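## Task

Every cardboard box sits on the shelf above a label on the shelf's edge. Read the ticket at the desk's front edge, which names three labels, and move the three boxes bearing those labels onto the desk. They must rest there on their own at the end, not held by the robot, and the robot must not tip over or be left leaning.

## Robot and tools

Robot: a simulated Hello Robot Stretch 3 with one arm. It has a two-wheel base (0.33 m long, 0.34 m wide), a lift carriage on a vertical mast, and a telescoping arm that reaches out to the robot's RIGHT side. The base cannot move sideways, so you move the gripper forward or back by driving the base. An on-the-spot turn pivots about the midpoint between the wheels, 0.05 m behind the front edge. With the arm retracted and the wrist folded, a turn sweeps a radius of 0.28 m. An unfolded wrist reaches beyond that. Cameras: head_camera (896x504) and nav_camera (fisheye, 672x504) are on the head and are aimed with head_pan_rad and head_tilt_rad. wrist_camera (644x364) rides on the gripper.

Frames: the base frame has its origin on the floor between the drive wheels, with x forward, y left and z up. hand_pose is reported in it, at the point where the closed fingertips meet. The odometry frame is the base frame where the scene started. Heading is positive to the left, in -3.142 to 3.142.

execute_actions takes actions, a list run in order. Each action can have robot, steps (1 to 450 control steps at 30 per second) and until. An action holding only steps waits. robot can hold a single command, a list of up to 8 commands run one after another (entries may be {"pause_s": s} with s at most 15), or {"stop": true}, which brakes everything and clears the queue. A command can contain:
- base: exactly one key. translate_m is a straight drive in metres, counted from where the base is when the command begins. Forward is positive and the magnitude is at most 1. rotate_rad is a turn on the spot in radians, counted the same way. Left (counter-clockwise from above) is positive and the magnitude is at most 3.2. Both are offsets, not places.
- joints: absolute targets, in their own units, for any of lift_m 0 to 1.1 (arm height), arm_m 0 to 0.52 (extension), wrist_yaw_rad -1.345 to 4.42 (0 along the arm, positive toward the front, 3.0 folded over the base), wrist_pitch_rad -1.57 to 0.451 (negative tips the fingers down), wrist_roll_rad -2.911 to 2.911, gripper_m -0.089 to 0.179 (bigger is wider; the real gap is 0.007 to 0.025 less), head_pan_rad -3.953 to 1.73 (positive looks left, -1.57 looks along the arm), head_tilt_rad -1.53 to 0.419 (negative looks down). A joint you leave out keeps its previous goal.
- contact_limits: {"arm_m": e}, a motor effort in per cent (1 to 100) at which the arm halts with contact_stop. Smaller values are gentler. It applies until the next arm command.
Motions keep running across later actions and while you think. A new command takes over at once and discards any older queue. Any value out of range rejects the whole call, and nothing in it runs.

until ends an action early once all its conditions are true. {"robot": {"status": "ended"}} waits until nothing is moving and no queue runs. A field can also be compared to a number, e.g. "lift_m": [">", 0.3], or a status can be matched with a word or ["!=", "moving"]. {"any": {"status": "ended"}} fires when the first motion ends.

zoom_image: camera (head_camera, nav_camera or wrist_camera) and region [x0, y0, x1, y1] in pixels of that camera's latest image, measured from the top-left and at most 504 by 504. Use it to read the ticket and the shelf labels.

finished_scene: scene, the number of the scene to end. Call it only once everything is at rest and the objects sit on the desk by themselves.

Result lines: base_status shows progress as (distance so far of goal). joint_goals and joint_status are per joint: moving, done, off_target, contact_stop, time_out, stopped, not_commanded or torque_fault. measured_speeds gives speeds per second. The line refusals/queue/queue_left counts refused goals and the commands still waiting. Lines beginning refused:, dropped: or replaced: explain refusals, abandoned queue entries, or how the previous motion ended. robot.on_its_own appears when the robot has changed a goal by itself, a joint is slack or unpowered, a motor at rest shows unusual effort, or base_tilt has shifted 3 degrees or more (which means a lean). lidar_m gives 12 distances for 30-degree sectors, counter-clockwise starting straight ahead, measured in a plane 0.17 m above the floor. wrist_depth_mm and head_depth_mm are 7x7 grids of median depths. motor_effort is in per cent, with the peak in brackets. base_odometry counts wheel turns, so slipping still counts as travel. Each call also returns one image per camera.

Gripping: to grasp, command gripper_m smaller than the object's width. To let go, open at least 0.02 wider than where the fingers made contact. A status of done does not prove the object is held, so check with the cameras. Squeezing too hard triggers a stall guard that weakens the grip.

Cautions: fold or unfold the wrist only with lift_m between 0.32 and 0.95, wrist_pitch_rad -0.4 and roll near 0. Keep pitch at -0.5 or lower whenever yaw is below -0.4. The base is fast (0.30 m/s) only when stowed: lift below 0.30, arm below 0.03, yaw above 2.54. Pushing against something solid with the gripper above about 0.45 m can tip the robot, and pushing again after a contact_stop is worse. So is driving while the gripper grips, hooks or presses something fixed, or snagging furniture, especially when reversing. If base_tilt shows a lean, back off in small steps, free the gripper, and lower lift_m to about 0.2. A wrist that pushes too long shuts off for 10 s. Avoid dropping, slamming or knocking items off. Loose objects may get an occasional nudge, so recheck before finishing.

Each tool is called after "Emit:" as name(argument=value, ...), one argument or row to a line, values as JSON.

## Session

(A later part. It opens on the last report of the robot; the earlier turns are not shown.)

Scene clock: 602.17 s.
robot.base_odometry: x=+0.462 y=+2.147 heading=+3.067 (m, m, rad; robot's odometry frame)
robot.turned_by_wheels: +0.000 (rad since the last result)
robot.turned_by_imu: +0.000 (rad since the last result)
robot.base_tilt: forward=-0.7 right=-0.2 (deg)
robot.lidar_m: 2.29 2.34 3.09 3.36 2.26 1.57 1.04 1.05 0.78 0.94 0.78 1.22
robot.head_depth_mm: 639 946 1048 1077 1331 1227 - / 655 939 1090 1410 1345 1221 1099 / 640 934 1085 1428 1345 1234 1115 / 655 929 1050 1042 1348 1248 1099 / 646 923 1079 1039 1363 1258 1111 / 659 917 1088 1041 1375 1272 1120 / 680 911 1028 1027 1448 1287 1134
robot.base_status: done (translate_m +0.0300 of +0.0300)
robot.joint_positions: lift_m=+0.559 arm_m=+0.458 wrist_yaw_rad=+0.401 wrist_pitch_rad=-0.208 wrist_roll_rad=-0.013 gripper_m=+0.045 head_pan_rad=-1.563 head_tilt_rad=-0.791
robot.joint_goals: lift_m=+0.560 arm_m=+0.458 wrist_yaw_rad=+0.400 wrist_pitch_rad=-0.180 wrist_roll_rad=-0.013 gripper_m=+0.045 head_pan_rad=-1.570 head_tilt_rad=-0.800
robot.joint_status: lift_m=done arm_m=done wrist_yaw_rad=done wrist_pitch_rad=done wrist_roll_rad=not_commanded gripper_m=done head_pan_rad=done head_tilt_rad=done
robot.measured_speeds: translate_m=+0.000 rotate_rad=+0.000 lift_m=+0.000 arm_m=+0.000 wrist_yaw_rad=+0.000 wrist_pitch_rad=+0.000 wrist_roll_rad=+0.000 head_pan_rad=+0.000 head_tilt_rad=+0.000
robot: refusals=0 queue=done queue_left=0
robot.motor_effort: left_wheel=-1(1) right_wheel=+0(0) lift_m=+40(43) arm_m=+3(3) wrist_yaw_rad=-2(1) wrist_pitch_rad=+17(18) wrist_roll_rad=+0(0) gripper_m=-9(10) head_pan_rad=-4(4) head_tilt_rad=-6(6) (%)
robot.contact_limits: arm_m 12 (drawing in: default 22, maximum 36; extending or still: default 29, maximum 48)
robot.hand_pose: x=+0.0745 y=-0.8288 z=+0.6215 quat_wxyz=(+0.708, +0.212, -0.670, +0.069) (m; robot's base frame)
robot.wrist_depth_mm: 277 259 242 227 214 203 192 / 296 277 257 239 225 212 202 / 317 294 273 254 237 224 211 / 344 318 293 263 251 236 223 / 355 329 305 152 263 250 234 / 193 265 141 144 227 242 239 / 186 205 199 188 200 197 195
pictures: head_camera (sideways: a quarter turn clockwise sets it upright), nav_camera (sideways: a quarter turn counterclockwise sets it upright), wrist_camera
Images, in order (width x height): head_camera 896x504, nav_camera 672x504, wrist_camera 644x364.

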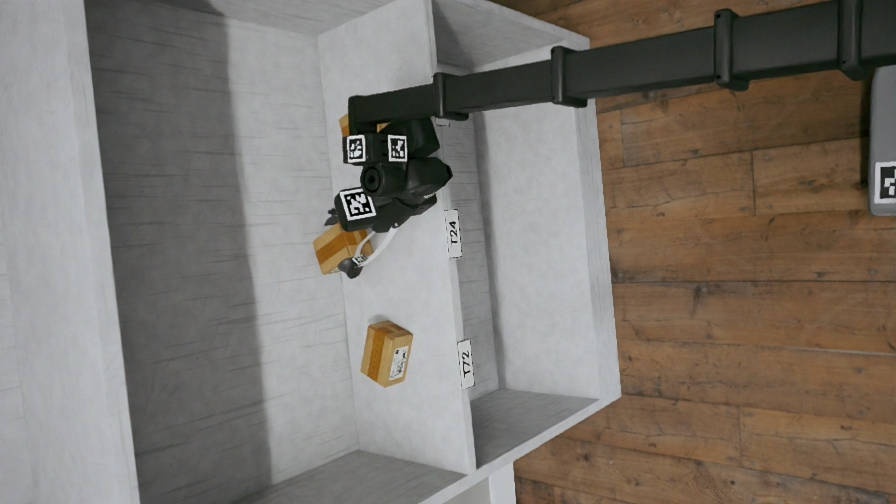

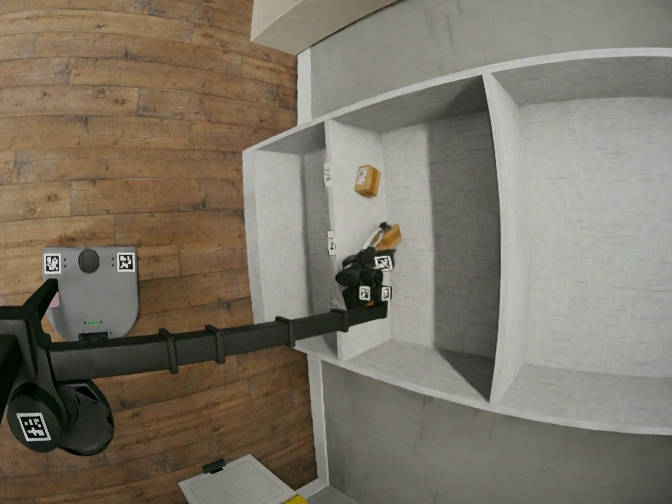

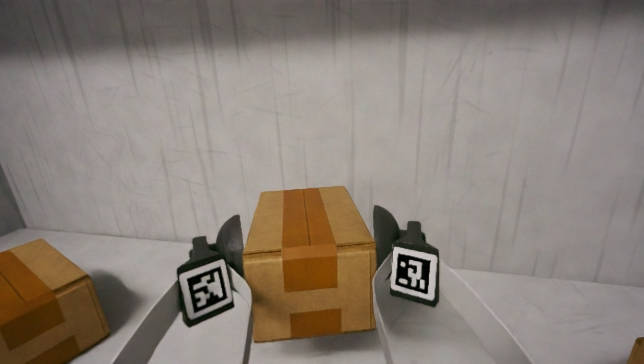

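Emit:
execute_actions(
  actions=[
    {"robot":[{"joints":{"arm_m":0.0,"head_tilt_rad":-0.9}},{"base":{"rotate_rad":1.547},"joints":{"head_pan_rad":-0.9}},{"base":{"translate_m":1.0},"joints":{"lift_m":1.0,"wrist_yaw_rad":0.1}},{"base":{"translate_m":1.0}}],"steps":450,"until":{"robot":{"status":"ended"}}},
  ],
)

Scene clock: 663.30 s.
robot.base_odometry: x=+0.395 y=+1.467 heading=-1.669 (m, m, rad; robot's odometry frame)
robot.turned_by_wheels: +1.547 (rad since the last result)
robot.turned_by_imu: +1.570 (rad since the last result)
robot.base_tilt: forward=-1.2 right=-0.3 (deg)
robot.lidar_m: 2.66 2.39 1.66 1.55 1.38 1.42 1.44 1.40 2.13 2.23 2.27 2.85
robot.head_depth_mm: 2036 2062 1735 1497 1315 1173 1064 / 2161 2101 1760 1514 1338 1191 1101 / 2305 2137 1782 1540 1345 1199 1100 / 2448 2166 1799 1548 1354 1207 1085 / 2583 2191 1829 1566 1378 1220 1098 / 2726 2230 1846 1590 1386 1227 1105 / 2883 2270 1895 1610 1403 1246 1117
robot.base_status: moving (translate_m +0.6833 of +1.0000)
robot.joint_positions: lift_m=+0.999 arm_m=+0.000 wrist_yaw_rad=+0.102 wrist_pitch_rad=-0.210 wrist_roll_rad=-0.013 gripper_m=+0.045 head_pan_rad=-0.907 head_tilt_rad=-0.889
robot.joint_goals: lift_m=+1.000 arm_m=+0.000 wrist_yaw_rad=+0.100 wrist_pitch_rad=-0.180 wrist_roll_rad=-0.013 gripper_m=+0.045 head_pan_rad=-0.900 head_tilt_rad=-0.900
robot.joint_status: lift_m=done arm_m=done wrist_yaw_rad=done wrist_pitch_rad=done wrist_roll_rad=not_commanded gripper_m=done head_pan_rad=done head_tilt_rad=done
robot.measured_speeds: translate_m=+0.100 rotate_rad=+0.000 lift_m=+0.000 arm_m=+0.000 wrist_yaw_rad=+0.000 wrist_pitch_rad=+0.000 wrist_roll_rad=+0.000 head_pan_rad=+0.000 head_tilt_rad=+0.000
robot: refusals=0 queue=running queue_left=1
robot.motor_effort: left_wheel=-1(6) right_wheel=+5(8) lift_m=+40(41) arm_m=-4(3) wrist_yaw_rad=-3(2) wrist_pitch_rad=+18(18) wrist_roll_rad=+0(0) gripper_m=-8(9) head_pan_rad=+5(51) head_tilt_rad=-6(20) (%)
robot.hand_pose: x=+0.0036 y=-0.3896 z=+1.0611 quat_wxyz=(+0.711, +0.110, -0.694, -0.038) (m; robot's base frame)
robot.wrist_depth_mm: - - - - - - - / - - - - - - - / - - - - - - - / - - - - - - - / - - - 151 - - - / - - 141 144 - - - / - - - - - - -
pictures: head_camera (sideways: a quarter turn clockwise sets it upright), nav_camera (sideways: a quarter turn counterclockwise sets it upright), wrist_camera
Images, in order (width x height): head_camera 896x504, nav_camera 672x504, wrist_camera 644x364.

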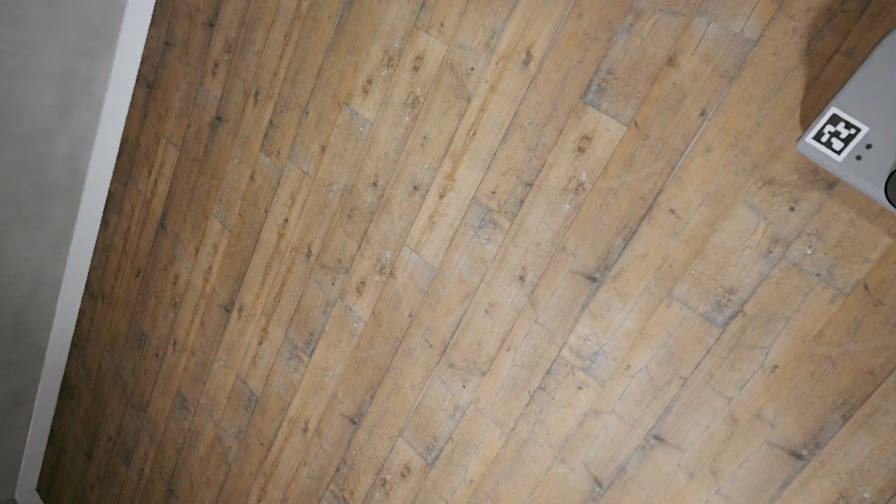

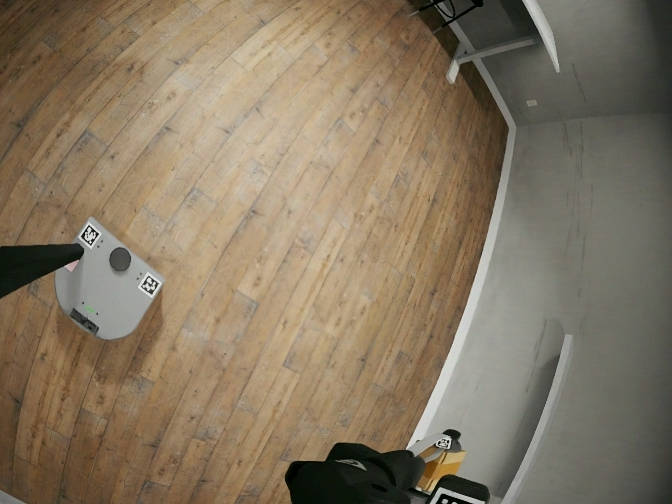

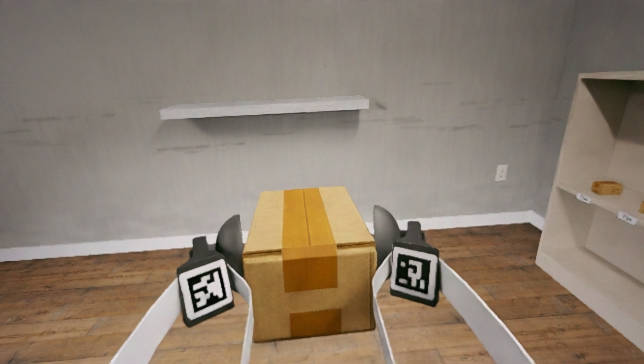

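Emit:
execute_actions(
  actions=[
    {"steps":450,"until":{"robot":{"status":"ended"}}},
    {"robot":[{"base":{"translate_m":0.33},"joints":{"head_pan_rad":-0.3,"head_tilt_rad":-0.6}},{"base":{"rotate_rad":1.547},"joints":{"head_pan_rad":-1.57,"head_tilt_rad":-0.6}}],"steps":450,"until":{"robot":{"status":"ended"}}},
  ],
)

Scene clock: 685.67 s.
robot.base_odometry: x=+0.233 y=-0.172 heading=-0.123 (m, m, rad; robot's odometry frame)
robot.turned_by_wheels: +1.547 (rad since the last result)
robot.turned_by_imu: +1.576 (rad since the last result)
robot.base_tilt: forward=-0.6 right=-0.3 (deg)
robot.lidar_m: 1.67 1.69 2.18 3.03 3.35 2.25 2.09 2.12 1.14 0.88 1.05 1.82
robot.head_depth_mm: 1224 1015 797 - - - 1108 / 1215 1040 769 - - - 1098 / 1205 1076 771 - - 1330 1139 / 1200 1106 762 1826 1603 1358 1156 / 1197 1144 745 1769 1647 1372 1178 / 1188 1178 761 1255 1579 1371 1185 / 1178 1223 780 1765 1702 1404 1195
robot.base_status: done (rotate_rad +1.5469 of +1.5470)
robot.joint_positions: lift_m=+0.999 arm_m=+0.000 wrist_yaw_rad=+0.101 wrist_pitch_rad=-0.210 wrist_roll_rad=-0.013 gripper_m=+0.045 head_pan_rad=-1.563 head_tilt_rad=-0.606
robot.joint_goals: lift_m=+1.000 arm_m=+0.000 wrist_yaw_rad=+0.100 wrist_pitch_rad=-0.180 wrist_roll_rad=-0.013 gripper_m=+0.045 head_pan_rad=-1.570 head_tilt_rad=-0.600
robot.joint_status: lift_m=done arm_m=done wrist_yaw_rad=done wrist_pitch_rad=done wrist_roll_rad=not_commanded gripper_m=done head_pan_rad=done head_tilt_rad=done
robot.measured_speeds: translate_m=+0.000 rotate_rad=+0.000 lift_m=+0.000 arm_m=+0.000 wrist_yaw_rad=+0.000 wrist_pitch_rad=+0.000 wrist_roll_rad=+0.000 head_pan_rad=+0.000 head_tilt_rad=+0.000
robot: refusals=0 queue=done queue_left=0
robot.motor_effort: left_wheel=-2(7) right_wheel=+2(9) lift_m=+40(40) arm_m=-5(4) wrist_yaw_rad=-1(2) wrist_pitch_rad=+18(18) wrist_roll_rad=+0(0) gripper_m=-10(8) head_pan_rad=-4(50) head_tilt_rad=+4(33) (%)
robot.hand_pose: x=+0.0034 y=-0.3896 z=+1.0611 quat_wxyz=(+0.711, +0.110, -0.694, -0.038) (m; robot's base frame)
robot.wrist_depth_mm: - - - - - - - / - - - - - - - / - - - - - 943 890 / - 641 621 589 575 559 544 / 467 448 446 151 - - - / - - 141 144 856 - - / - - - - - - -
pictures: head_camera (sideways: a quarter turn clockwise sets it upright), nav_camera (sideways: a quarter turn counterclockwise sets it upright), wrist_camera
Images, in order (width x height): head_camera 896x504, nav_camera 672x504, wrist_camera 644x364.

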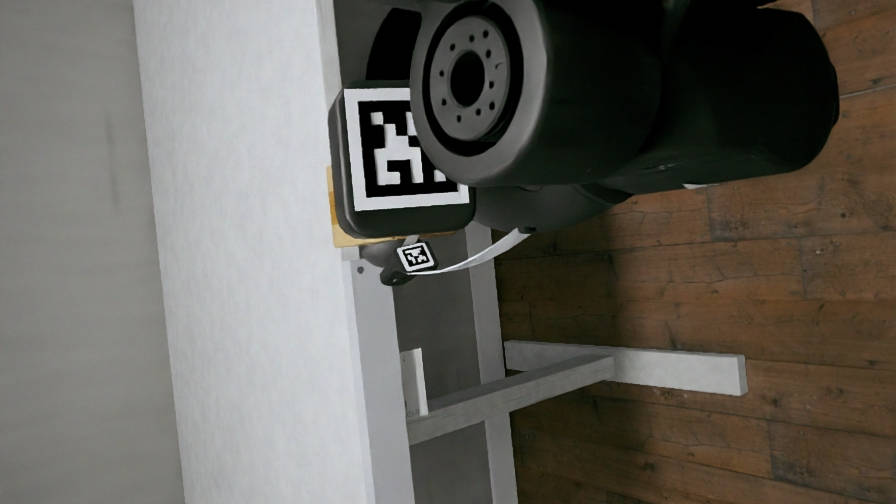

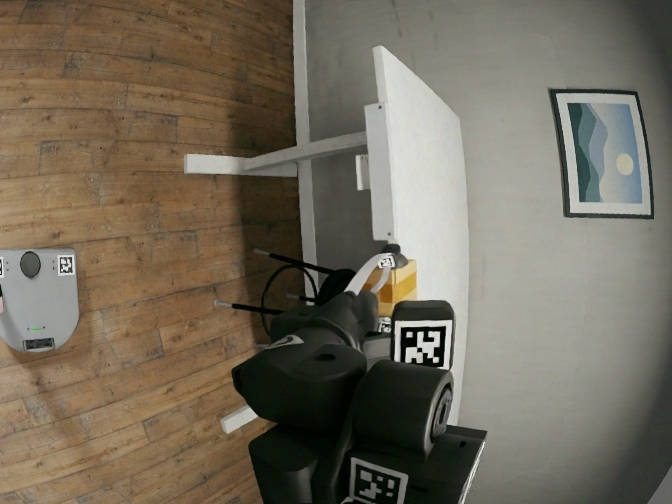

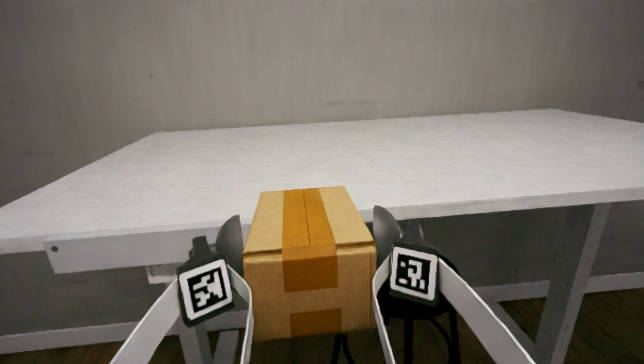

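Emit:
execute_actions(
  actions=[
    {"robot":[{"joints":{"arm_m":0.46},"contact_limits":{"arm_m":12}},{"joints":{"lift_m":0.95}}],"steps":450,"until":{"robot":{"status":"ended"}}},
  ],
)

Scene clock: 700.93 s.
robot.base_odometry: x=+0.233 y=-0.172 heading=-0.123 (m, m, rad; robot's odometry frame)
robot.turned_by_wheels: +0.000 (rad since the last result)
robot.turned_by_imu: +0.000 (rad since the last result)
robot.base_tilt: forward=-0.6 right=-0.2 (deg)
robot.lidar_m: 1.67 1.69 2.18 3.01 3.37 2.24 2.09 2.12 1.14 0.88 1.05 1.82
robot.head_depth_mm: 1224 - 1300 1201 1535 1318 1130 / 1213 - 769 1206 1548 1336 1143 / 1203 - 754 1749 1565 1343 1156 / 1194 1111 764 1797 1648 1355 1161 / 1189 1142 745 1763 1646 1377 1173 / 1189 1178 762 1257 1574 1378 1183 / 1180 1227 778 1751 1680 1396 1194
robot.base_status: done (rotate_rad +1.5469 of +1.5470)
robot.joint_positions: lift_m=+0.951 arm_m=+0.460 wrist_yaw_rad=+0.101 wrist_pitch_rad=-0.210 wrist_roll_rad=-0.013 gripper_m=+0.045 head_pan_rad=-1.563 head_tilt_rad=-0.606
robot.joint_goals: lift_m=+0.950 arm_m=+0.460 wrist_yaw_rad=+0.100 wrist_pitch_rad=-0.180 wrist_roll_rad=-0.013 gripper_m=+0.045 head_pan_rad=-1.570 head_tilt_rad=-0.600
robot.joint_status: lift_m=done arm_m=done wrist_yaw_rad=done wrist_pitch_rad=done wrist_roll_rad=not_commanded gripper_m=done head_pan_rad=done head_tilt_rad=done
robot.measured_speeds: translate_m=+0.000 rotate_rad=+0.000 lift_m=+0.000 arm_m=+0.000 wrist_yaw_rad=+0.000 wrist_pitch_rad=+0.000 wrist_roll_rad=+0.000 head_pan_rad=+0.000 head_tilt_rad=+0.000
robot: refusals=0 queue=done queue_left=0
robot.motor_effort: left_wheel=-2(2) right_wheel=+2(2) lift_m=+14(40) arm_m=+4(4) wrist_yaw_rad=-1(1) wrist_pitch_rad=+18(18) wrist_roll_rad=+0(1) gripper_m=-9(10) head_pan_rad=-4(4) head_tilt_rad=+4(4) (%)
robot.contact_limits: arm_m 12 (drawing in: default 22, maximum 36; extending or still: default 29, maximum 48)
robot.hand_pose: x=+0.0032 y=-0.8490 z=+1.0122 quat_wxyz=(+0.711, +0.110, -0.694, -0.038) (m; robot's base frame)
robot.wrist_depth_mm: 643 655 676 690 700 718 751 / 678 712 711 734 761 773 782 / 711 724 744 758 746 708 660 / 497 475 461 445 429 415 399 / 332 325 313 152 307 292 286 / 249 245 141 144 211 227 223 / 199 196 185 175 186 184 181
pictures: head_camera (sideways: a quarter turn clockwise sets it upright), nav_camera (sideways: a quarter turn counterclockwise sets it upright), wrist_camera
Images, in order (width x height): head_camera 896x504, nav_camera 672x504, wrist_camera 644x364.

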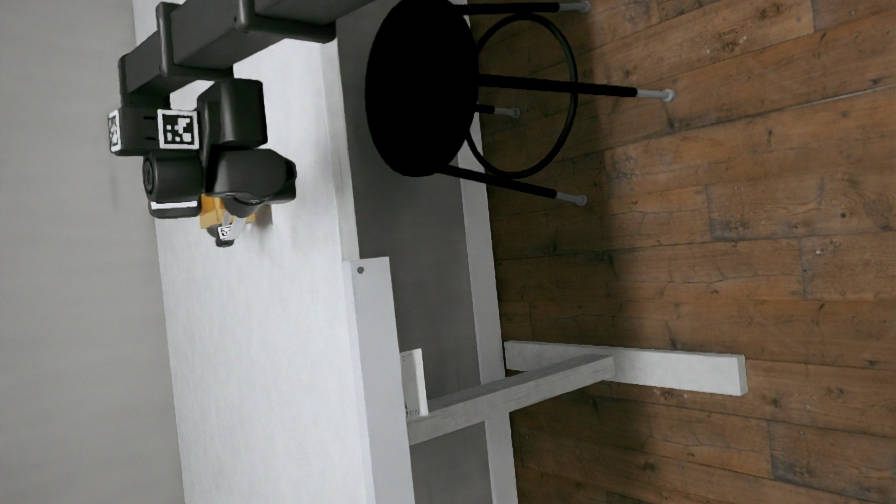

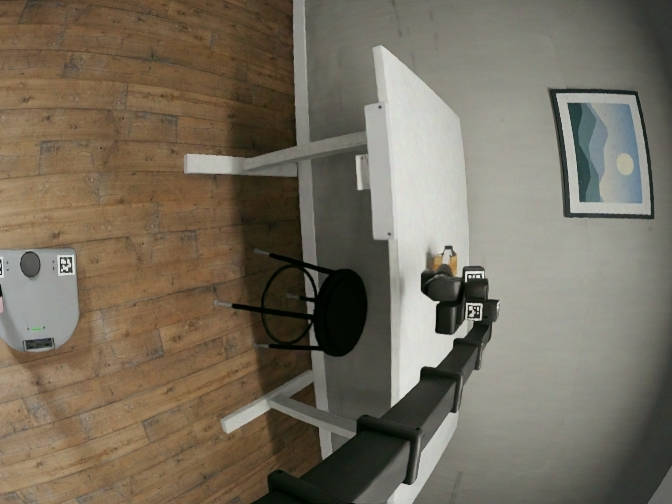

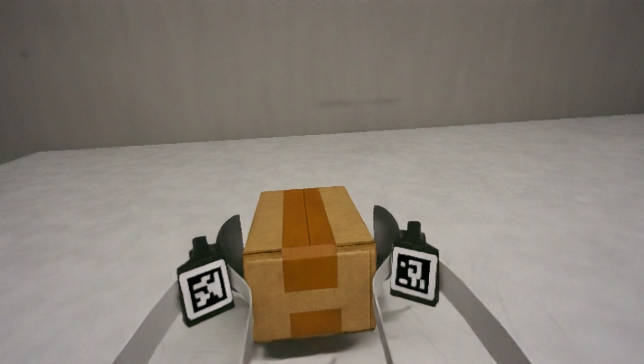

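Emit:
execute_actions(
  actions=[
    {"robot":{"joints":{"lift_m":0.926}},"steps":450,"until":{"robot":{"status":"ended"}}},
    {"steps":10},
  ],
)

Scene clock: 708.40 s.
robot.base_odometry: x=+0.233 y=-0.172 heading=-0.123 (m, m, rad; robot's odometry frame)
robot.turned_by_wheels: +0.000 (rad since the last result)
robot.turned_by_imu: +0.000 (rad since the last result)
robot.base_tilt: forward=-0.5 right=-0.3 (deg)
robot.lidar_m: 1.67 1.69 2.17 3.02 3.37 2.25 2.09 2.12 1.14 0.88 1.05 1.82
robot.head_depth_mm: 1223 1162 1032 1206 1521 1316 1134 / 1211 - 737 1208 1544 1327 1141 / 1207 1256 758 1750 1574 1344 1159 / 1200 1109 763 1789 1627 1362 1166 / 1194 1146 746 1766 1649 1375 1173 / 1184 1183 760 1258 1583 1382 1177 / 1178 1222 779 1740 1689 1400 1192
robot.base_status: done (rotate_rad +1.5469 of +1.5470)
robot.joint_positions: lift_m=+0.927 arm_m=+0.460 wrist_yaw_rad=+0.101 wrist_pitch_rad=-0.210 wrist_roll_rad=-0.013 gripper_m=+0.045 head_pan_rad=-1.563 head_tilt_rad=-0.606
robot.joint_goals: lift_m=+0.926 arm_m=+0.460 wrist_yaw_rad=+0.100 wrist_pitch_rad=-0.180 wrist_roll_rad=-0.013 gripper_m=+0.045 head_pan_rad=-1.570 head_tilt_rad=-0.600
robot.joint_status: lift_m=done arm_m=done wrist_yaw_rad=done wrist_pitch_rad=done wrist_roll_rad=not_commanded gripper_m=done head_pan_rad=done head_tilt_rad=done
robot.measured_speeds: translate_m=+0.000 rotate_rad=+0.000 lift_m=+0.000 arm_m=+0.000 wrist_yaw_rad=+0.000 wrist_pitch_rad=+0.000 wrist_roll_rad=+0.000 head_pan_rad=+0.000 head_tilt_rad=+0.000
robot: refusals=0 queue=done queue_left=0
robot.motor_effort: left_wheel=-2(2) right_wheel=+2(3) lift_m=+13(13) arm_m=+4(3) wrist_yaw_rad=-2(1) wrist_pitch_rad=+18(18) wrist_roll_rad=+0(0) gripper_m=-9(10) head_pan_rad=-3(3) head_tilt_rad=+4(4) (%)
robot.contact_limits: arm_m 12 (drawing in: default 22, maximum 36; extending or still: default 29, maximum 48)
robot.hand_pose: x=+0.0032 y=-0.8490 z=+0.9883 quat_wxyz=(+0.711, +0.110, -0.694, -0.038) (m; robot's base frame)
robot.wrist_depth_mm: 644 660 674 693 711 728 747 / 676 688 706 735 749 766 805 / 714 725 710 668 638 600 563 / 416 399 390 375 362 346 338 / 280 272 265 151 259 247 242 / 209 207 141 143 178 191 188 / 168 166 157 151 157 155 154
pictures: head_camera (sideways: a quarter turn clockwise sets it upright), nav_camera (sideways: a quarter turn counterclockwise sets it upright), wrist_camera
Images, in order (width x height): head_camera 896x504, nav_camera 672x504, wrist_camera 644x364.

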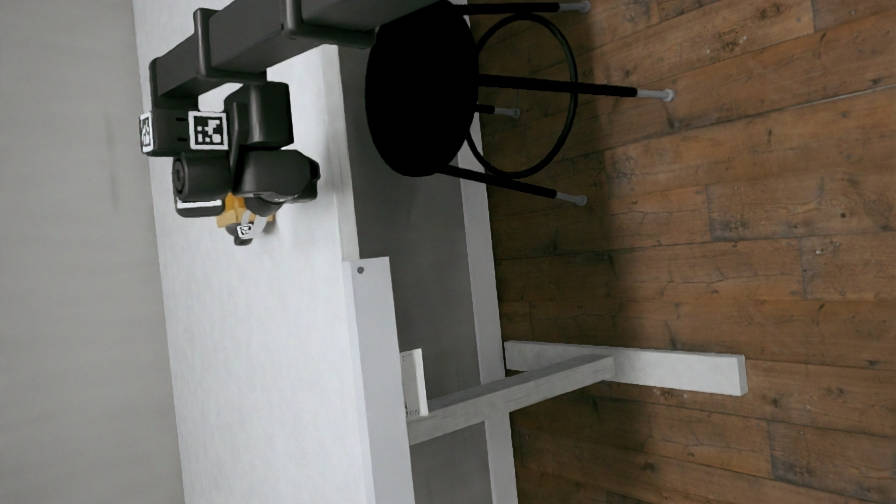

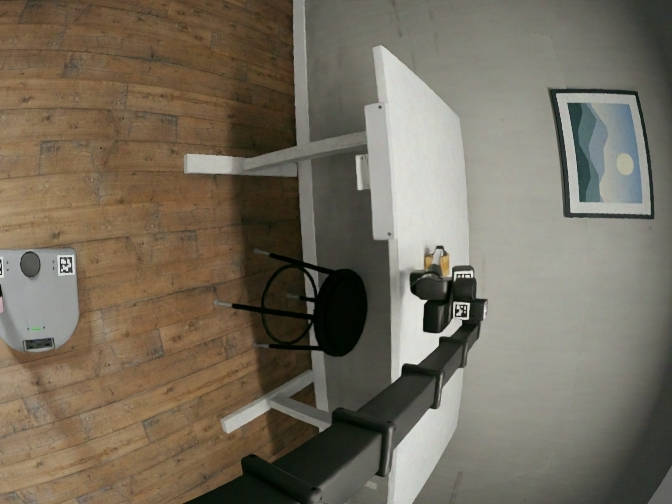

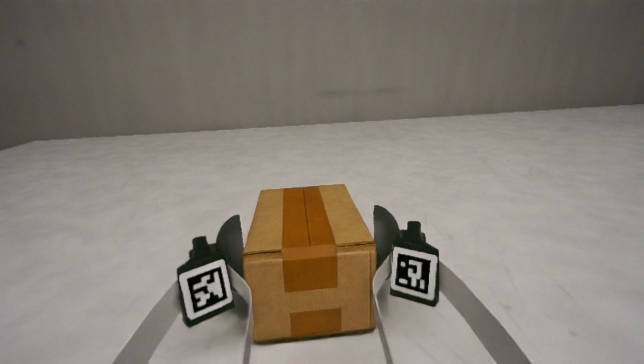

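Emit:
execute_actions(
  actions=[
    {"robot":{"joints":{"lift_m":0.92}},"steps":450,"until":{"robot":{"status":"ended"}}},
    {"steps":10},
  ],
)

Scene clock: 713.43 s.
robot.base_odometry: x=+0.233 y=-0.172 heading=-0.123 (m, m, rad; robot's odometry frame)
robot.turned_by_wheels: +0.000 (rad since the last result)
robot.turned_by_imu: +0.000 (rad since the last result)
robot.base_tilt: forward=-0.6 right=-0.4 (deg)
robot.lidar_m: 1.67 1.69 2.16 3.01 3.37 2.25 2.09 2.12 1.14 0.88 1.05 1.82
robot.head_depth_mm: 1215 1159 - 1205 1525 1316 1138 / 1216 1205 740 1211 1554 1327 1145 / 1205 1253 1615 1769 1575 1342 1153 / 1204 1111 763 1787 1633 1358 1164 / 1193 1140 747 1758 1653 1373 1174 / 1184 1183 763 1256 1583 1377 1186 / 1179 1226 781 1743 1706 1400 1189
robot.base_status: done (rotate_rad +1.5469 of +1.5470)
robot.joint_positions: lift_m=+0.921 arm_m=+0.460 wrist_yaw_rad=+0.101 wrist_pitch_rad=-0.203 wrist_roll_rad=-0.013 gripper_m=+0.045 head_pan_rad=-1.563 head_tilt_rad=-0.606
robot.joint_goals: lift_m=+0.920 arm_m=+0.460 wrist_yaw_rad=+0.100 wrist_pitch_rad=-0.180 wrist_roll_rad=-0.013 gripper_m=+0.045 head_pan_rad=-1.570 head_tilt_rad=-0.600
robot.joint_status: lift_m=done arm_m=done wrist_yaw_rad=done wrist_pitch_rad=done wrist_roll_rad=not_commanded gripper_m=done head_pan_rad=done head_tilt_rad=done
robot.measured_speeds: translate_m=+0.000 rotate_rad=+0.000 lift_m=+0.000 arm_m=+0.000 wrist_yaw_rad=+0.000 wrist_pitch_rad=+0.000 wrist_roll_rad=+0.000 head_pan_rad=+0.000 head_tilt_rad=+0.000
robot: refusals=0 queue=done queue_left=0
robot.motor_effort: left_wheel=-2(2) right_wheel=+2(2) lift_m=+13(14) arm_m=+4(3) wrist_yaw_rad=-1(1) wrist_pitch_rad=+14(18) wrist_roll_rad=+0(0) gripper_m=-9(9) head_pan_rad=-4(3) head_tilt_rad=+4(4) (%)
robot.contact_limits: arm_m 12 (drawing in: default 22, maximum 36; extending or still: default 29, maximum 48)
robot.hand_pose: x=+0.0033 y=-0.8495 z=+0.9840 quat_wxyz=(+0.711, +0.108, -0.694, -0.036) (m; robot's base frame)
robot.wrist_depth_mm: 639 664 675 689 712 735 752 / 680 702 716 726 748 775 792 / 708 722 715 678 634 600 554 / 411 395 381 361 354 341 331 / 273 265 257 150 252 239 234 / 204 200 141 144 172 185 181 / 163 161 152 150 153 150 148
pictures: head_camera (sideways: a quarter turn clockwise sets it upright), nav_camera (sideways: a quarter turn counterclockwise sets it upright), wrist_camera
Images, in order (width x height): head_camera 896x504, nav_camera 672x504, wrist_camera 644x364.

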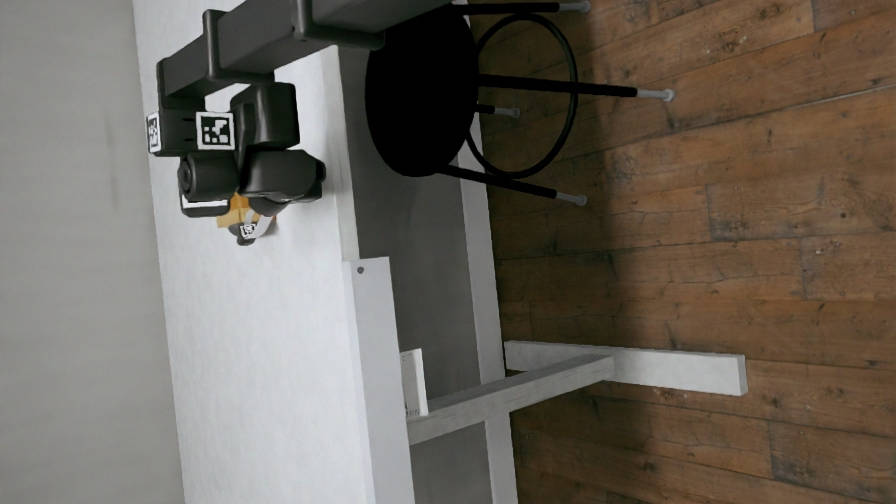

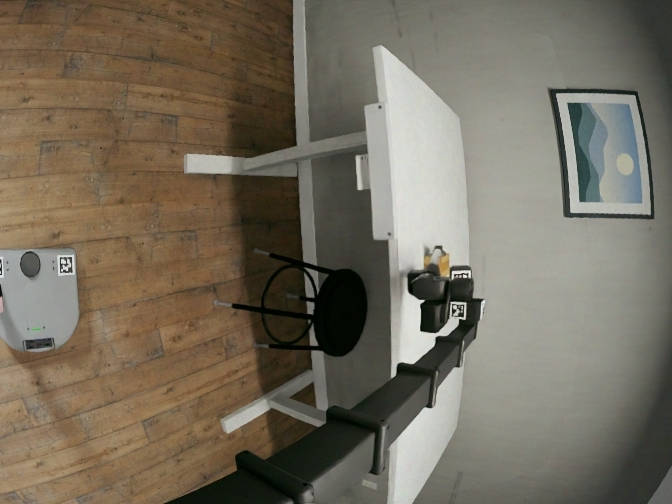

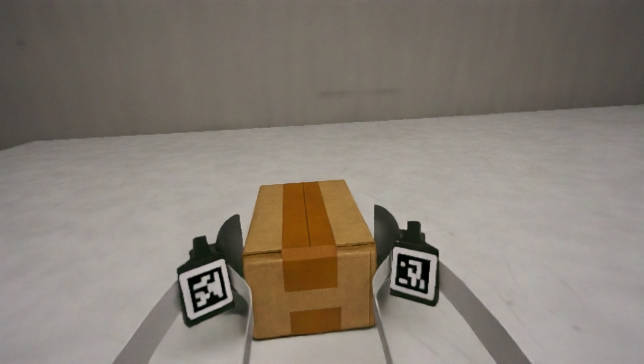

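Emit:
execute_actions(
  actions=[
    {"robot":[{"joints":{"gripper_m":0.13}},{"joints":{"arm_m":0.36}},{"joints":{"arm_m":0.0,"lift_m":0.94}}],"steps":450,"until":{"robot":{"status":"ended"}}},
  ],
)

Scene clock: 728.27 s.
robot.base_odometry: x=+0.233 y=-0.172 heading=-0.123 (m, m, rad; robot's odometry frame)
robot.turned_by_wheels: +0.000 (rad since the last result)
robot.turned_by_imu: +0.000 (rad since the last result)
robot.base_tilt: forward=-0.6 right=-0.4 (deg)
robot.lidar_m: 1.67 1.69 2.17 3.00 3.34 2.25 2.09 2.12 1.14 0.88 1.05 1.82
robot.head_depth_mm: 1222 1016 798 1205 1664 - - / 1214 1046 775 1217 - - - / 1203 1070 792 1675 - - 1143 / 1195 1109 763 1747 1634 1359 1161 / 1195 1138 744 1739 1650 1372 1176 / 1187 1179 759 1263 1574 1375 1183 / 1180 1228 779 1753 1689 1400 1194
robot.base_status: done (rotate_rad +1.5469 of +1.5470)
robot.joint_positions: lift_m=+0.939 arm_m=+0.000 wrist_yaw_rad=+0.101 wrist_pitch_rad=-0.202 wrist_roll_rad=-0.013 gripper_m=+0.130 head_pan_rad=-1.563 head_tilt_rad=-0.606
robot.joint_goals: lift_m=+0.940 arm_m=+0.000 wrist_yaw_rad=+0.100 wrist_pitch_rad=-0.180 wrist_roll_rad=-0.013 gripper_m=+0.130 head_pan_rad=-1.570 head_tilt_rad=-0.600
robot.joint_status: lift_m=done arm_m=done wrist_yaw_rad=done wrist_pitch_rad=done wrist_roll_rad=not_commanded gripper_m=done head_pan_rad=done head_tilt_rad=done
robot.measured_speeds: translate_m=+0.000 rotate_rad=+0.000 lift_m=+0.000 arm_m=+0.000 wrist_yaw_rad=+0.000 wrist_pitch_rad=+0.000 wrist_roll_rad=+0.000 head_pan_rad=+0.000 head_tilt_rad=+0.000
robot: refusals=0 queue=done queue_left=0
robot.motor_effort: left_wheel=-2(2) right_wheel=+2(2) lift_m=+39(42) arm_m=-4(3) wrist_yaw_rad=-1(1) wrist_pitch_rad=+13(14) wrist_roll_rad=+0(0) gripper_m=+0(81) head_pan_rad=-4(4) head_tilt_rad=+4(4) (%)
robot.hand_pose: x=+0.0033 y=-0.3903 z=+1.0030 quat_wxyz=(+0.711, +0.107, -0.694, -0.035) (m; robot's base frame)
robot.wrist_depth_mm: - - - - - - - / - - - - - - - / - 912 854 666 747 692 653 / 481 467 445 483 509 - 952 / - 430 - - - - - / - - - - 878 - - / - - - - - - -
pictures: head_camera (sideways: a quarter turn clockwise sets it upright), nav_camera (sideways: a quarter turn counterclockwise sets it upright), wrist_camera
Images, in order (width x height): head_camera 896x504, nav_camera 672x504, wrist_camera 644x364.

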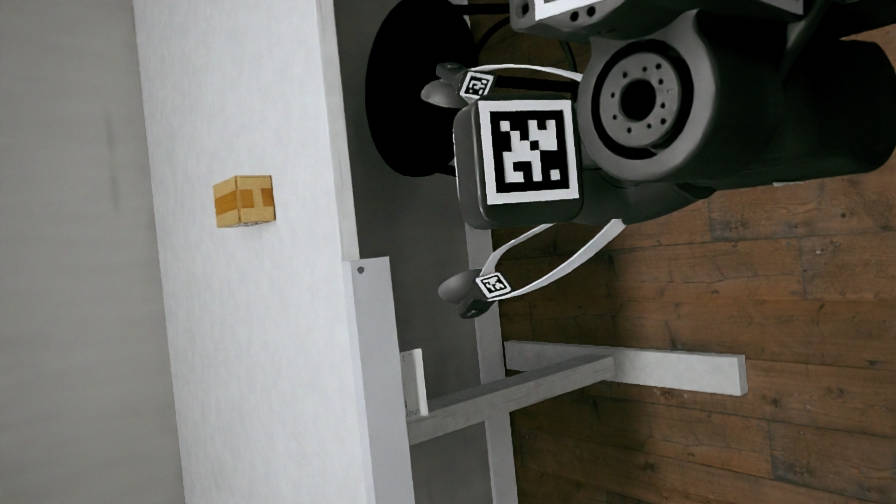

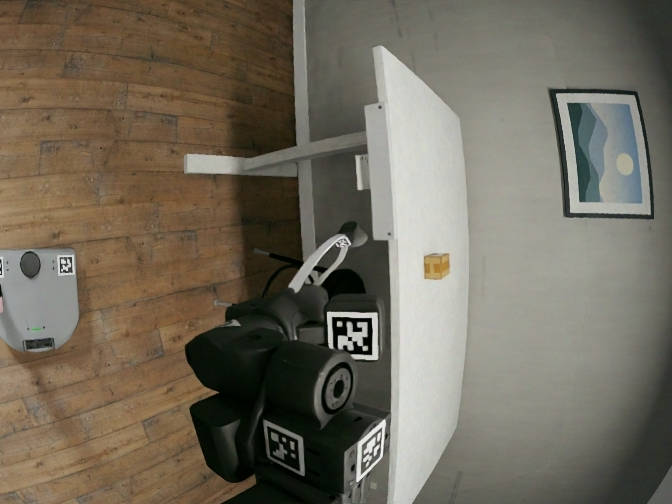

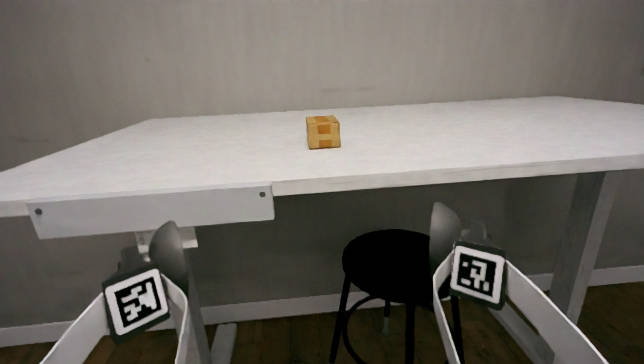

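Emit:
execute_actions(
  actions=[
    {"robot":[{"joints":{"wrist_pitch_rad":-0.4,"gripper_m":0.04,"head_pan_rad":0.0,"head_tilt_rad":-0.6}},{"joints":{"wrist_yaw_rad":3.0}},{"base":{"rotate_rad":1.545},"joints":{"lift_m":0.25}},{"base":{"translate_m":1.0}},{"base":{"translate_m":1.0}},{"base":{"translate_m":0.33}},{"base":{"rotate_rad":1.545},"joints":{"head_pan_rad":-1.57,"head_tilt_rad":-0.8}}],"steps":450,"until":{"robot":{"status":"ended"}}},
  ],
)

Scene clock: 793.10 s.
robot.base_odometry: x=+0.379 y=+0.806 heading=+1.422 (m, m, rad; robot's odometry frame)
robot.turned_by_wheels: +1.545 (rad since the last result)
robot.turned_by_imu: +1.571 (rad since the last result)
robot.base_tilt: forward=-0.5 right=-0.1 (deg)
robot.lidar_m: 2.09 2.05 2.42 2.22 2.24 2.25 1.86 2.47 1.66 1.55 1.57 1.86
robot.head_depth_mm: 2011 2260 2480 1961 1582 1317 1137 / 1990 2235 2447 1995 1596 1332 1139 / 1888 2083 2351 2012 1615 1354 1153 / 1876 2081 2339 2043 1640 1359 1156 / 1859 2076 2344 2086 1646 1371 1167 / 1837 2051 2370 2118 1669 1385 1183 / 1850 2116 2404 2131 1694 1397 1192
robot.base_status: moving (translate_m +0.9883 of +1.0000)
robot.joint_positions: lift_m=+0.251 arm_m=+0.000 wrist_yaw_rad=+2.999 wrist_pitch_rad=-0.416 wrist_roll_rad=-0.013 gripper_m=+0.040 head_pan_rad=-0.007 head_tilt_rad=-0.605
robot.joint_goals: lift_m=+0.250 arm_m=+0.000 wrist_yaw_rad=+3.000 wrist_pitch_rad=-0.400 wrist_roll_rad=-0.013 gripper_m=+0.040 head_pan_rad=+0.000 head_tilt_rad=-0.600
robot.joint_status: lift_m=done arm_m=done wrist_yaw_rad=done wrist_pitch_rad=done wrist_roll_rad=not_commanded gripper_m=done head_pan_rad=done head_tilt_rad=done
robot.measured_speeds: translate_m=+0.089 rotate_rad=+0.000 lift_m=+0.000 arm_m=+0.000 wrist_yaw_rad=+0.000 wrist_pitch_rad=+0.000 wrist_roll_rad=+0.000 head_pan_rad=+0.000 head_tilt_rad=+0.000
robot: refusals=0 queue=running queue_left=3
robot.motor_effort: left_wheel=-6(8) right_wheel=-1(11) lift_m=+13(38) arm_m=-4(4) wrist_yaw_rad=+1(3) wrist_pitch_rad=+9(14) wrist_roll_rad=+0(0) gripper_m=+1(81) head_pan_rad=+5(48) head_tilt_rad=+4(0) (%)
robot.hand_pose: x=+0.0108 y=+0.0771 z=+0.2637 quat_wxyz=(+0.195, +0.696, +0.098, +0.684) (m; robot's base frame)
robot.wrist_depth_mm: - - - - - - - / - - - - - - - / - - - 979 999 977 944 / 782 - 754 732 735 701 698 / 595 581 620 578 572 570 566 / 498 492 - - 468 470 462 / 440 - - - 406 398 399
pictures: head_camera (sideways: a quarter turn clockwise sets it upright), nav_camera (sideways: a quarter turn counterclockwise sets it upright), wrist_camera
Images, in order (width x height): head_camera 896x504, nav_camera 672x504, wrist_camera 644x364.

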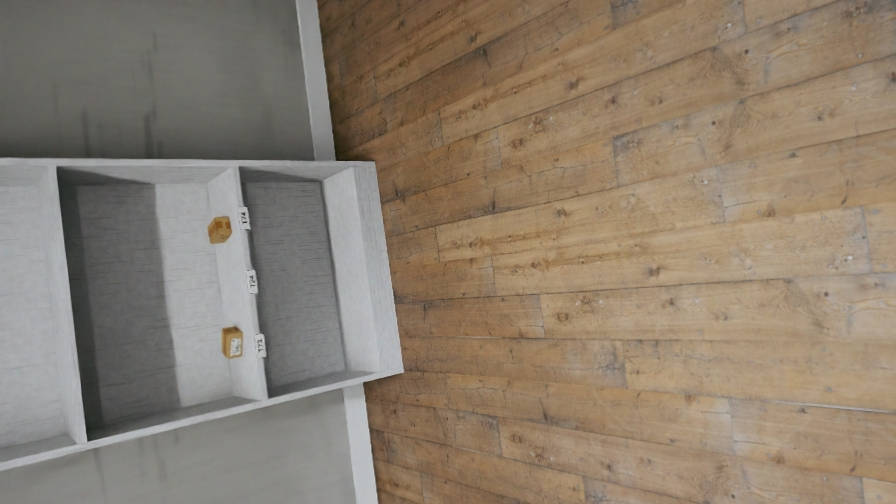

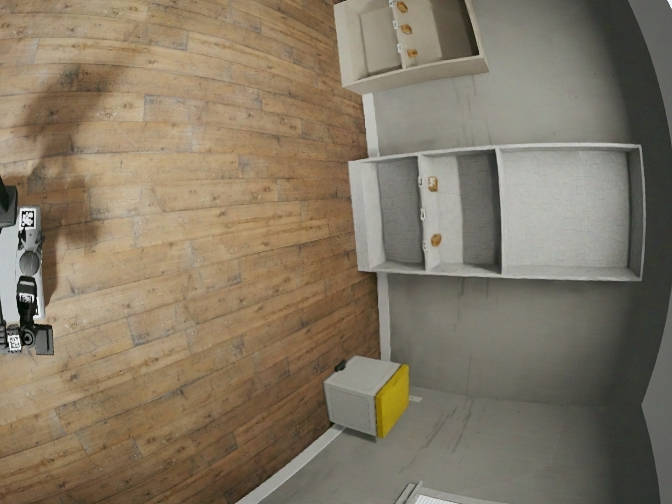

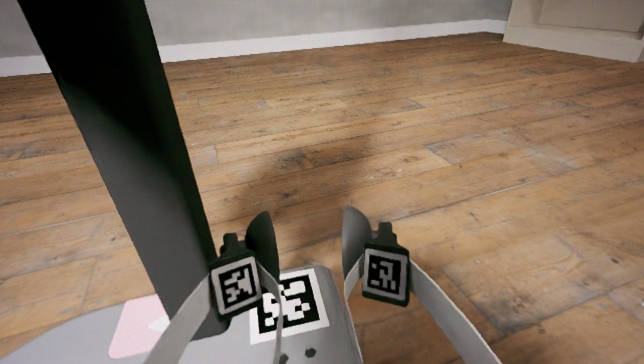

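Emit:
execute_actions(
  actions=[
    {"steps":450,"until":{"robot":{"status":"ended"}}},
    {"robot":[{"joints":{"lift_m":0.5},"base":{"translate_m":0.33}},{"joints":{"wrist_yaw_rad":-0.25,"gripper_m":0.165}},{"joints":{"wrist_pitch_rad":-0.18,"lift_m":0.53,"arm_m":0.12}}],"steps":450,"until":{"robot":{"status":"ended"}}},
  ],
)

Scene clock: 813.00 s.
robot.base_odometry: x=+0.252 y=+2.190 heading=+2.967 (m, m, rad; robot's odometry frame)
robot.turned_by_wheels: +1.545 (rad since the last result)
robot.turned_by_imu: +1.569 (rad since the last result)
robot.base_tilt: forward=-0.6 right=-0.3 (deg)
robot.lidar_m: 1.70 2.09 2.56 3.24 2.90 1.87 1.26 1.25 0.87 0.90 0.65 1.02
robot.head_depth_mm: 636 938 1062 1392 1331 1220 - / 620 921 1071 1016 1337 - 1087 / 612 900 1055 999 1337 1215 1110 / 624 884 1049 977 1343 1243 1100 / 640 869 1028 997 1336 1257 1114 / 660 856 962 970 1433 1275 1125 / 681 646 775 1294 1468 1285 1134
robot.base_status: done (translate_m +0.3300 of +0.3300)
robot.joint_positions: lift_m=+0.529 arm_m=+0.120 wrist_yaw_rad=-0.249 wrist_pitch_rad=-0.204 wrist_roll_rad=-0.013 gripper_m=+0.165 head_pan_rad=-1.563 head_tilt_rad=-0.790
robot.joint_goals: lift_m=+0.530 arm_m=+0.120 wrist_yaw_rad=-0.250 wrist_pitch_rad=-0.180 wrist_roll_rad=-0.013 gripper_m=+0.165 head_pan_rad=-1.570 head_tilt_rad=-0.800
robot.joint_status: lift_m=done arm_m=done wrist_yaw_rad=done wrist_pitch_rad=done wrist_roll_rad=not_commanded gripper_m=done head_pan_rad=done head_tilt_rad=done
robot.measured_speeds: translate_m=+0.000 rotate_rad=+0.000 lift_m=+0.000 arm_m=+0.000 wrist_yaw_rad=+0.000 wrist_pitch_rad=+0.000 wrist_roll_rad=+0.000 head_pan_rad=+0.000 head_tilt_rad=+0.000
robot: refusals=0 queue=done queue_left=0
robot.motor_effort: left_wheel=-2(8) right_wheel=+2(14) lift_m=+40(41) arm_m=+3(5) wrist_yaw_rad=-1(4) wrist_pitch_rad=+14(15) wrist_roll_rad=+0(0) gripper_m=+0(84) head_pan_rad=-4(52) head_tilt_rad=-6(30) (%)
robot.hand_pose: x=-0.0821 y=-0.5031 z=+0.5926 quat_wxyz=(+0.694, -0.015, -0.702, -0.159) (m; robot's base frame)
robot.wrist_depth_mm: 400 443 498 572 602 486 - / 416 458 520 617 622 518 - / 429 480 544 600 592 545 - / 315 394 417 402 458 - - / 300 301 321 718 716 - - / 242 570 631 761 769 617 - / - 580 677 738 708 837 838
pictures: head_camera (sideways: a quarter turn clockwise sets it upright), nav_camera (sideways: a quarter turn counterclockwise sets it upright), wrist_camera
Images, in order (width x height): head_camera 896x504, nav_camera 672x504, wrist_camera 644x364.

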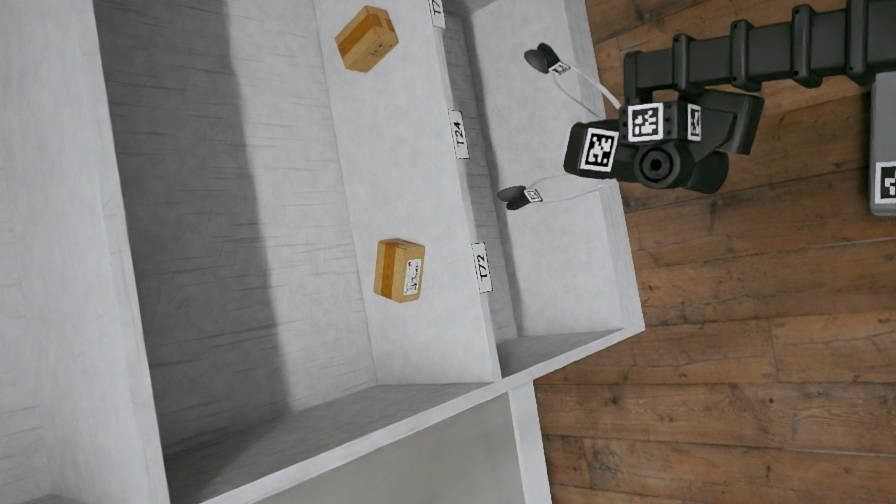

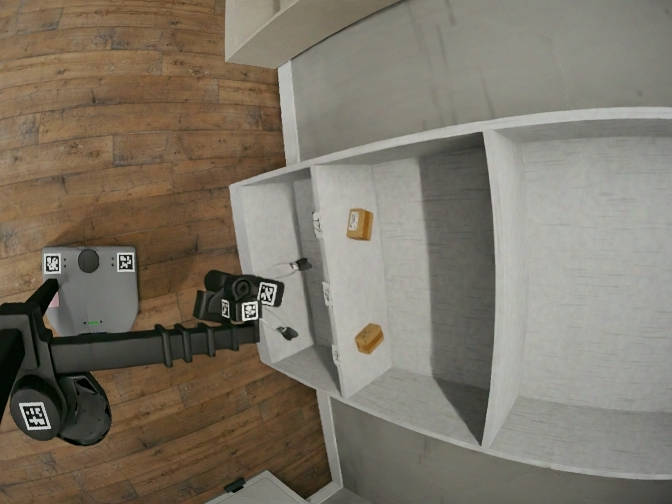

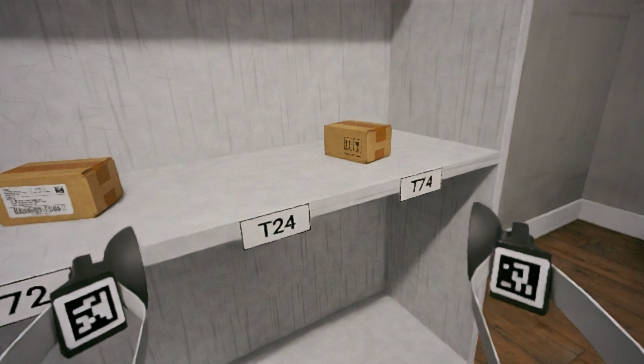

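Emit:
execute_actions(
  actions=[
    {"robot":{"base":{"translate_m":0.17},"joints":{"wrist_yaw_rad":-0.17,"arm_m":0.2,"lift_m":0.525}},"steps":450,"until":{"robot":{"status":"ended"}}},
  ],
)

Scene clock: 847.80 s.
robot.base_odometry: x=+0.085 y=+2.219 heading=+2.967 (m, m, rad; robot's odometry frame)
robot.turned_by_wheels: +0.000 (rad since the last result)
robot.turned_by_imu: +0.001 (rad since the last result)
robot.base_tilt: forward=-0.5 right=-0.3 (deg)
robot.lidar_m: 1.53 1.92 2.36 3.50 3.20 2.05 1.42 1.42 0.96 0.60 0.93 0.88
robot.head_depth_mm: 608 900 1055 1004 1307 1227 - / 589 884 1040 967 - 1202 1082 / 606 871 1019 969 1309 1229 1106 / 623 854 1014 985 1354 1244 1105 / 610 819 1009 1311 1450 1250 1112 / 761 886 1048 1282 1455 1280 1122 / 756 872 1030 1251 1449 1279 1125
robot.base_status: done (translate_m +0.1700 of +0.1700)
robot.joint_positions: lift_m=+0.526 arm_m=+0.200 wrist_yaw_rad=-0.171 wrist_pitch_rad=-0.204 wrist_roll_rad=-0.013 gripper_m=+0.165 head_pan_rad=-1.563 head_tilt_rad=-0.790
robot.joint_goals: lift_m=+0.525 arm_m=+0.200 wrist_yaw_rad=-0.170 wrist_pitch_rad=-0.180 wrist_roll_rad=-0.013 gripper_m=+0.165 head_pan_rad=-1.570 head_tilt_rad=-0.800
robot.joint_status: lift_m=done arm_m=done wrist_yaw_rad=done wrist_pitch_rad=done wrist_roll_rad=not_commanded gripper_m=done head_pan_rad=done head_tilt_rad=done
robot.measured_speeds: translate_m=+0.000 rotate_rad=+0.000 lift_m=+0.000 arm_m=+0.000 wrist_yaw_rad=+0.000 wrist_pitch_rad=+0.000 wrist_roll_rad=+0.000 head_pan_rad=+0.000 head_tilt_rad=+0.000
robot: refusals=0 queue=done queue_left=0
robot.motor_effort: left_wheel=-2(3) right_wheel=+2(8) lift_m=+13(41) arm_m=+3(3) wrist_yaw_rad=+2(2) wrist_pitch_rad=+14(14) wrist_roll_rad=+0(0) gripper_m=+0(0) head_pan_rad=-4(4) head_tilt_rad=-6(5) (%)
robot.hand_pose: x=-0.0635 y=-0.5871 z=+0.5889 quat_wxyz=(+0.700, +0.012, -0.702, -0.132) (m; robot's base frame)
robot.wrist_depth_mm: 319 350 389 439 498 584 511 / 330 366 408 460 529 610 526 / 340 377 424 489 544 463 512 / 335 382 296 354 376 365 382 / 280 292 275 268 267 322 569 / 223 212 208 225 699 812 556 / - 180 209 617 702 709 653
pictures: head_camera (sideways: a quarter turn clockwise sets it upright), nav_camera (sideways: a quarter turn counterclockwise sets it upright), wrist_camera
Images, in order (width x height): head_camera 896x504, nav_camera 672x504, wrist_camera 644x364.

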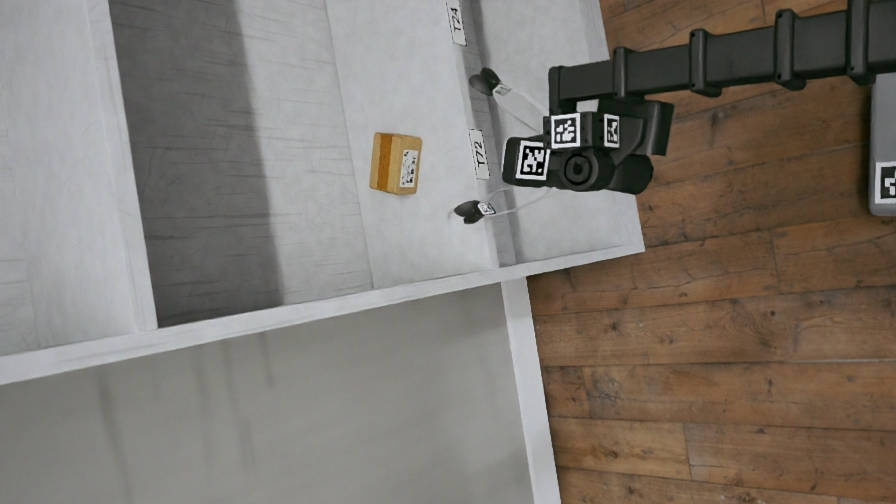

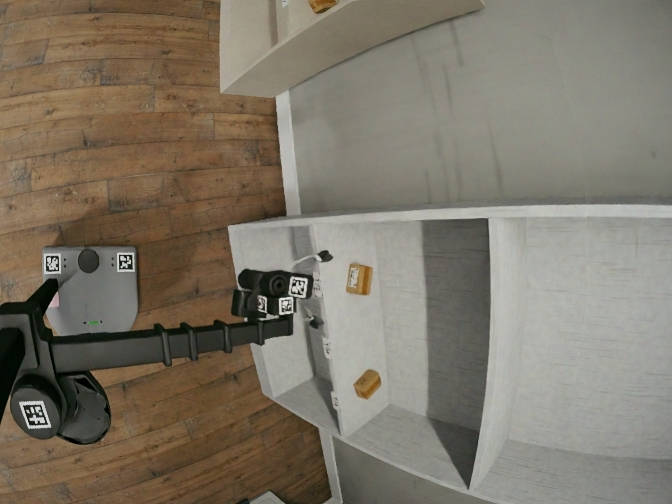

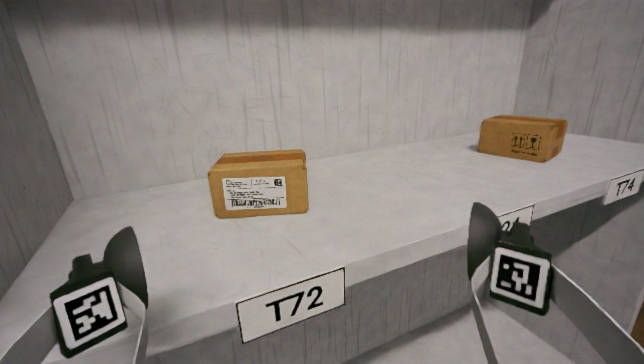

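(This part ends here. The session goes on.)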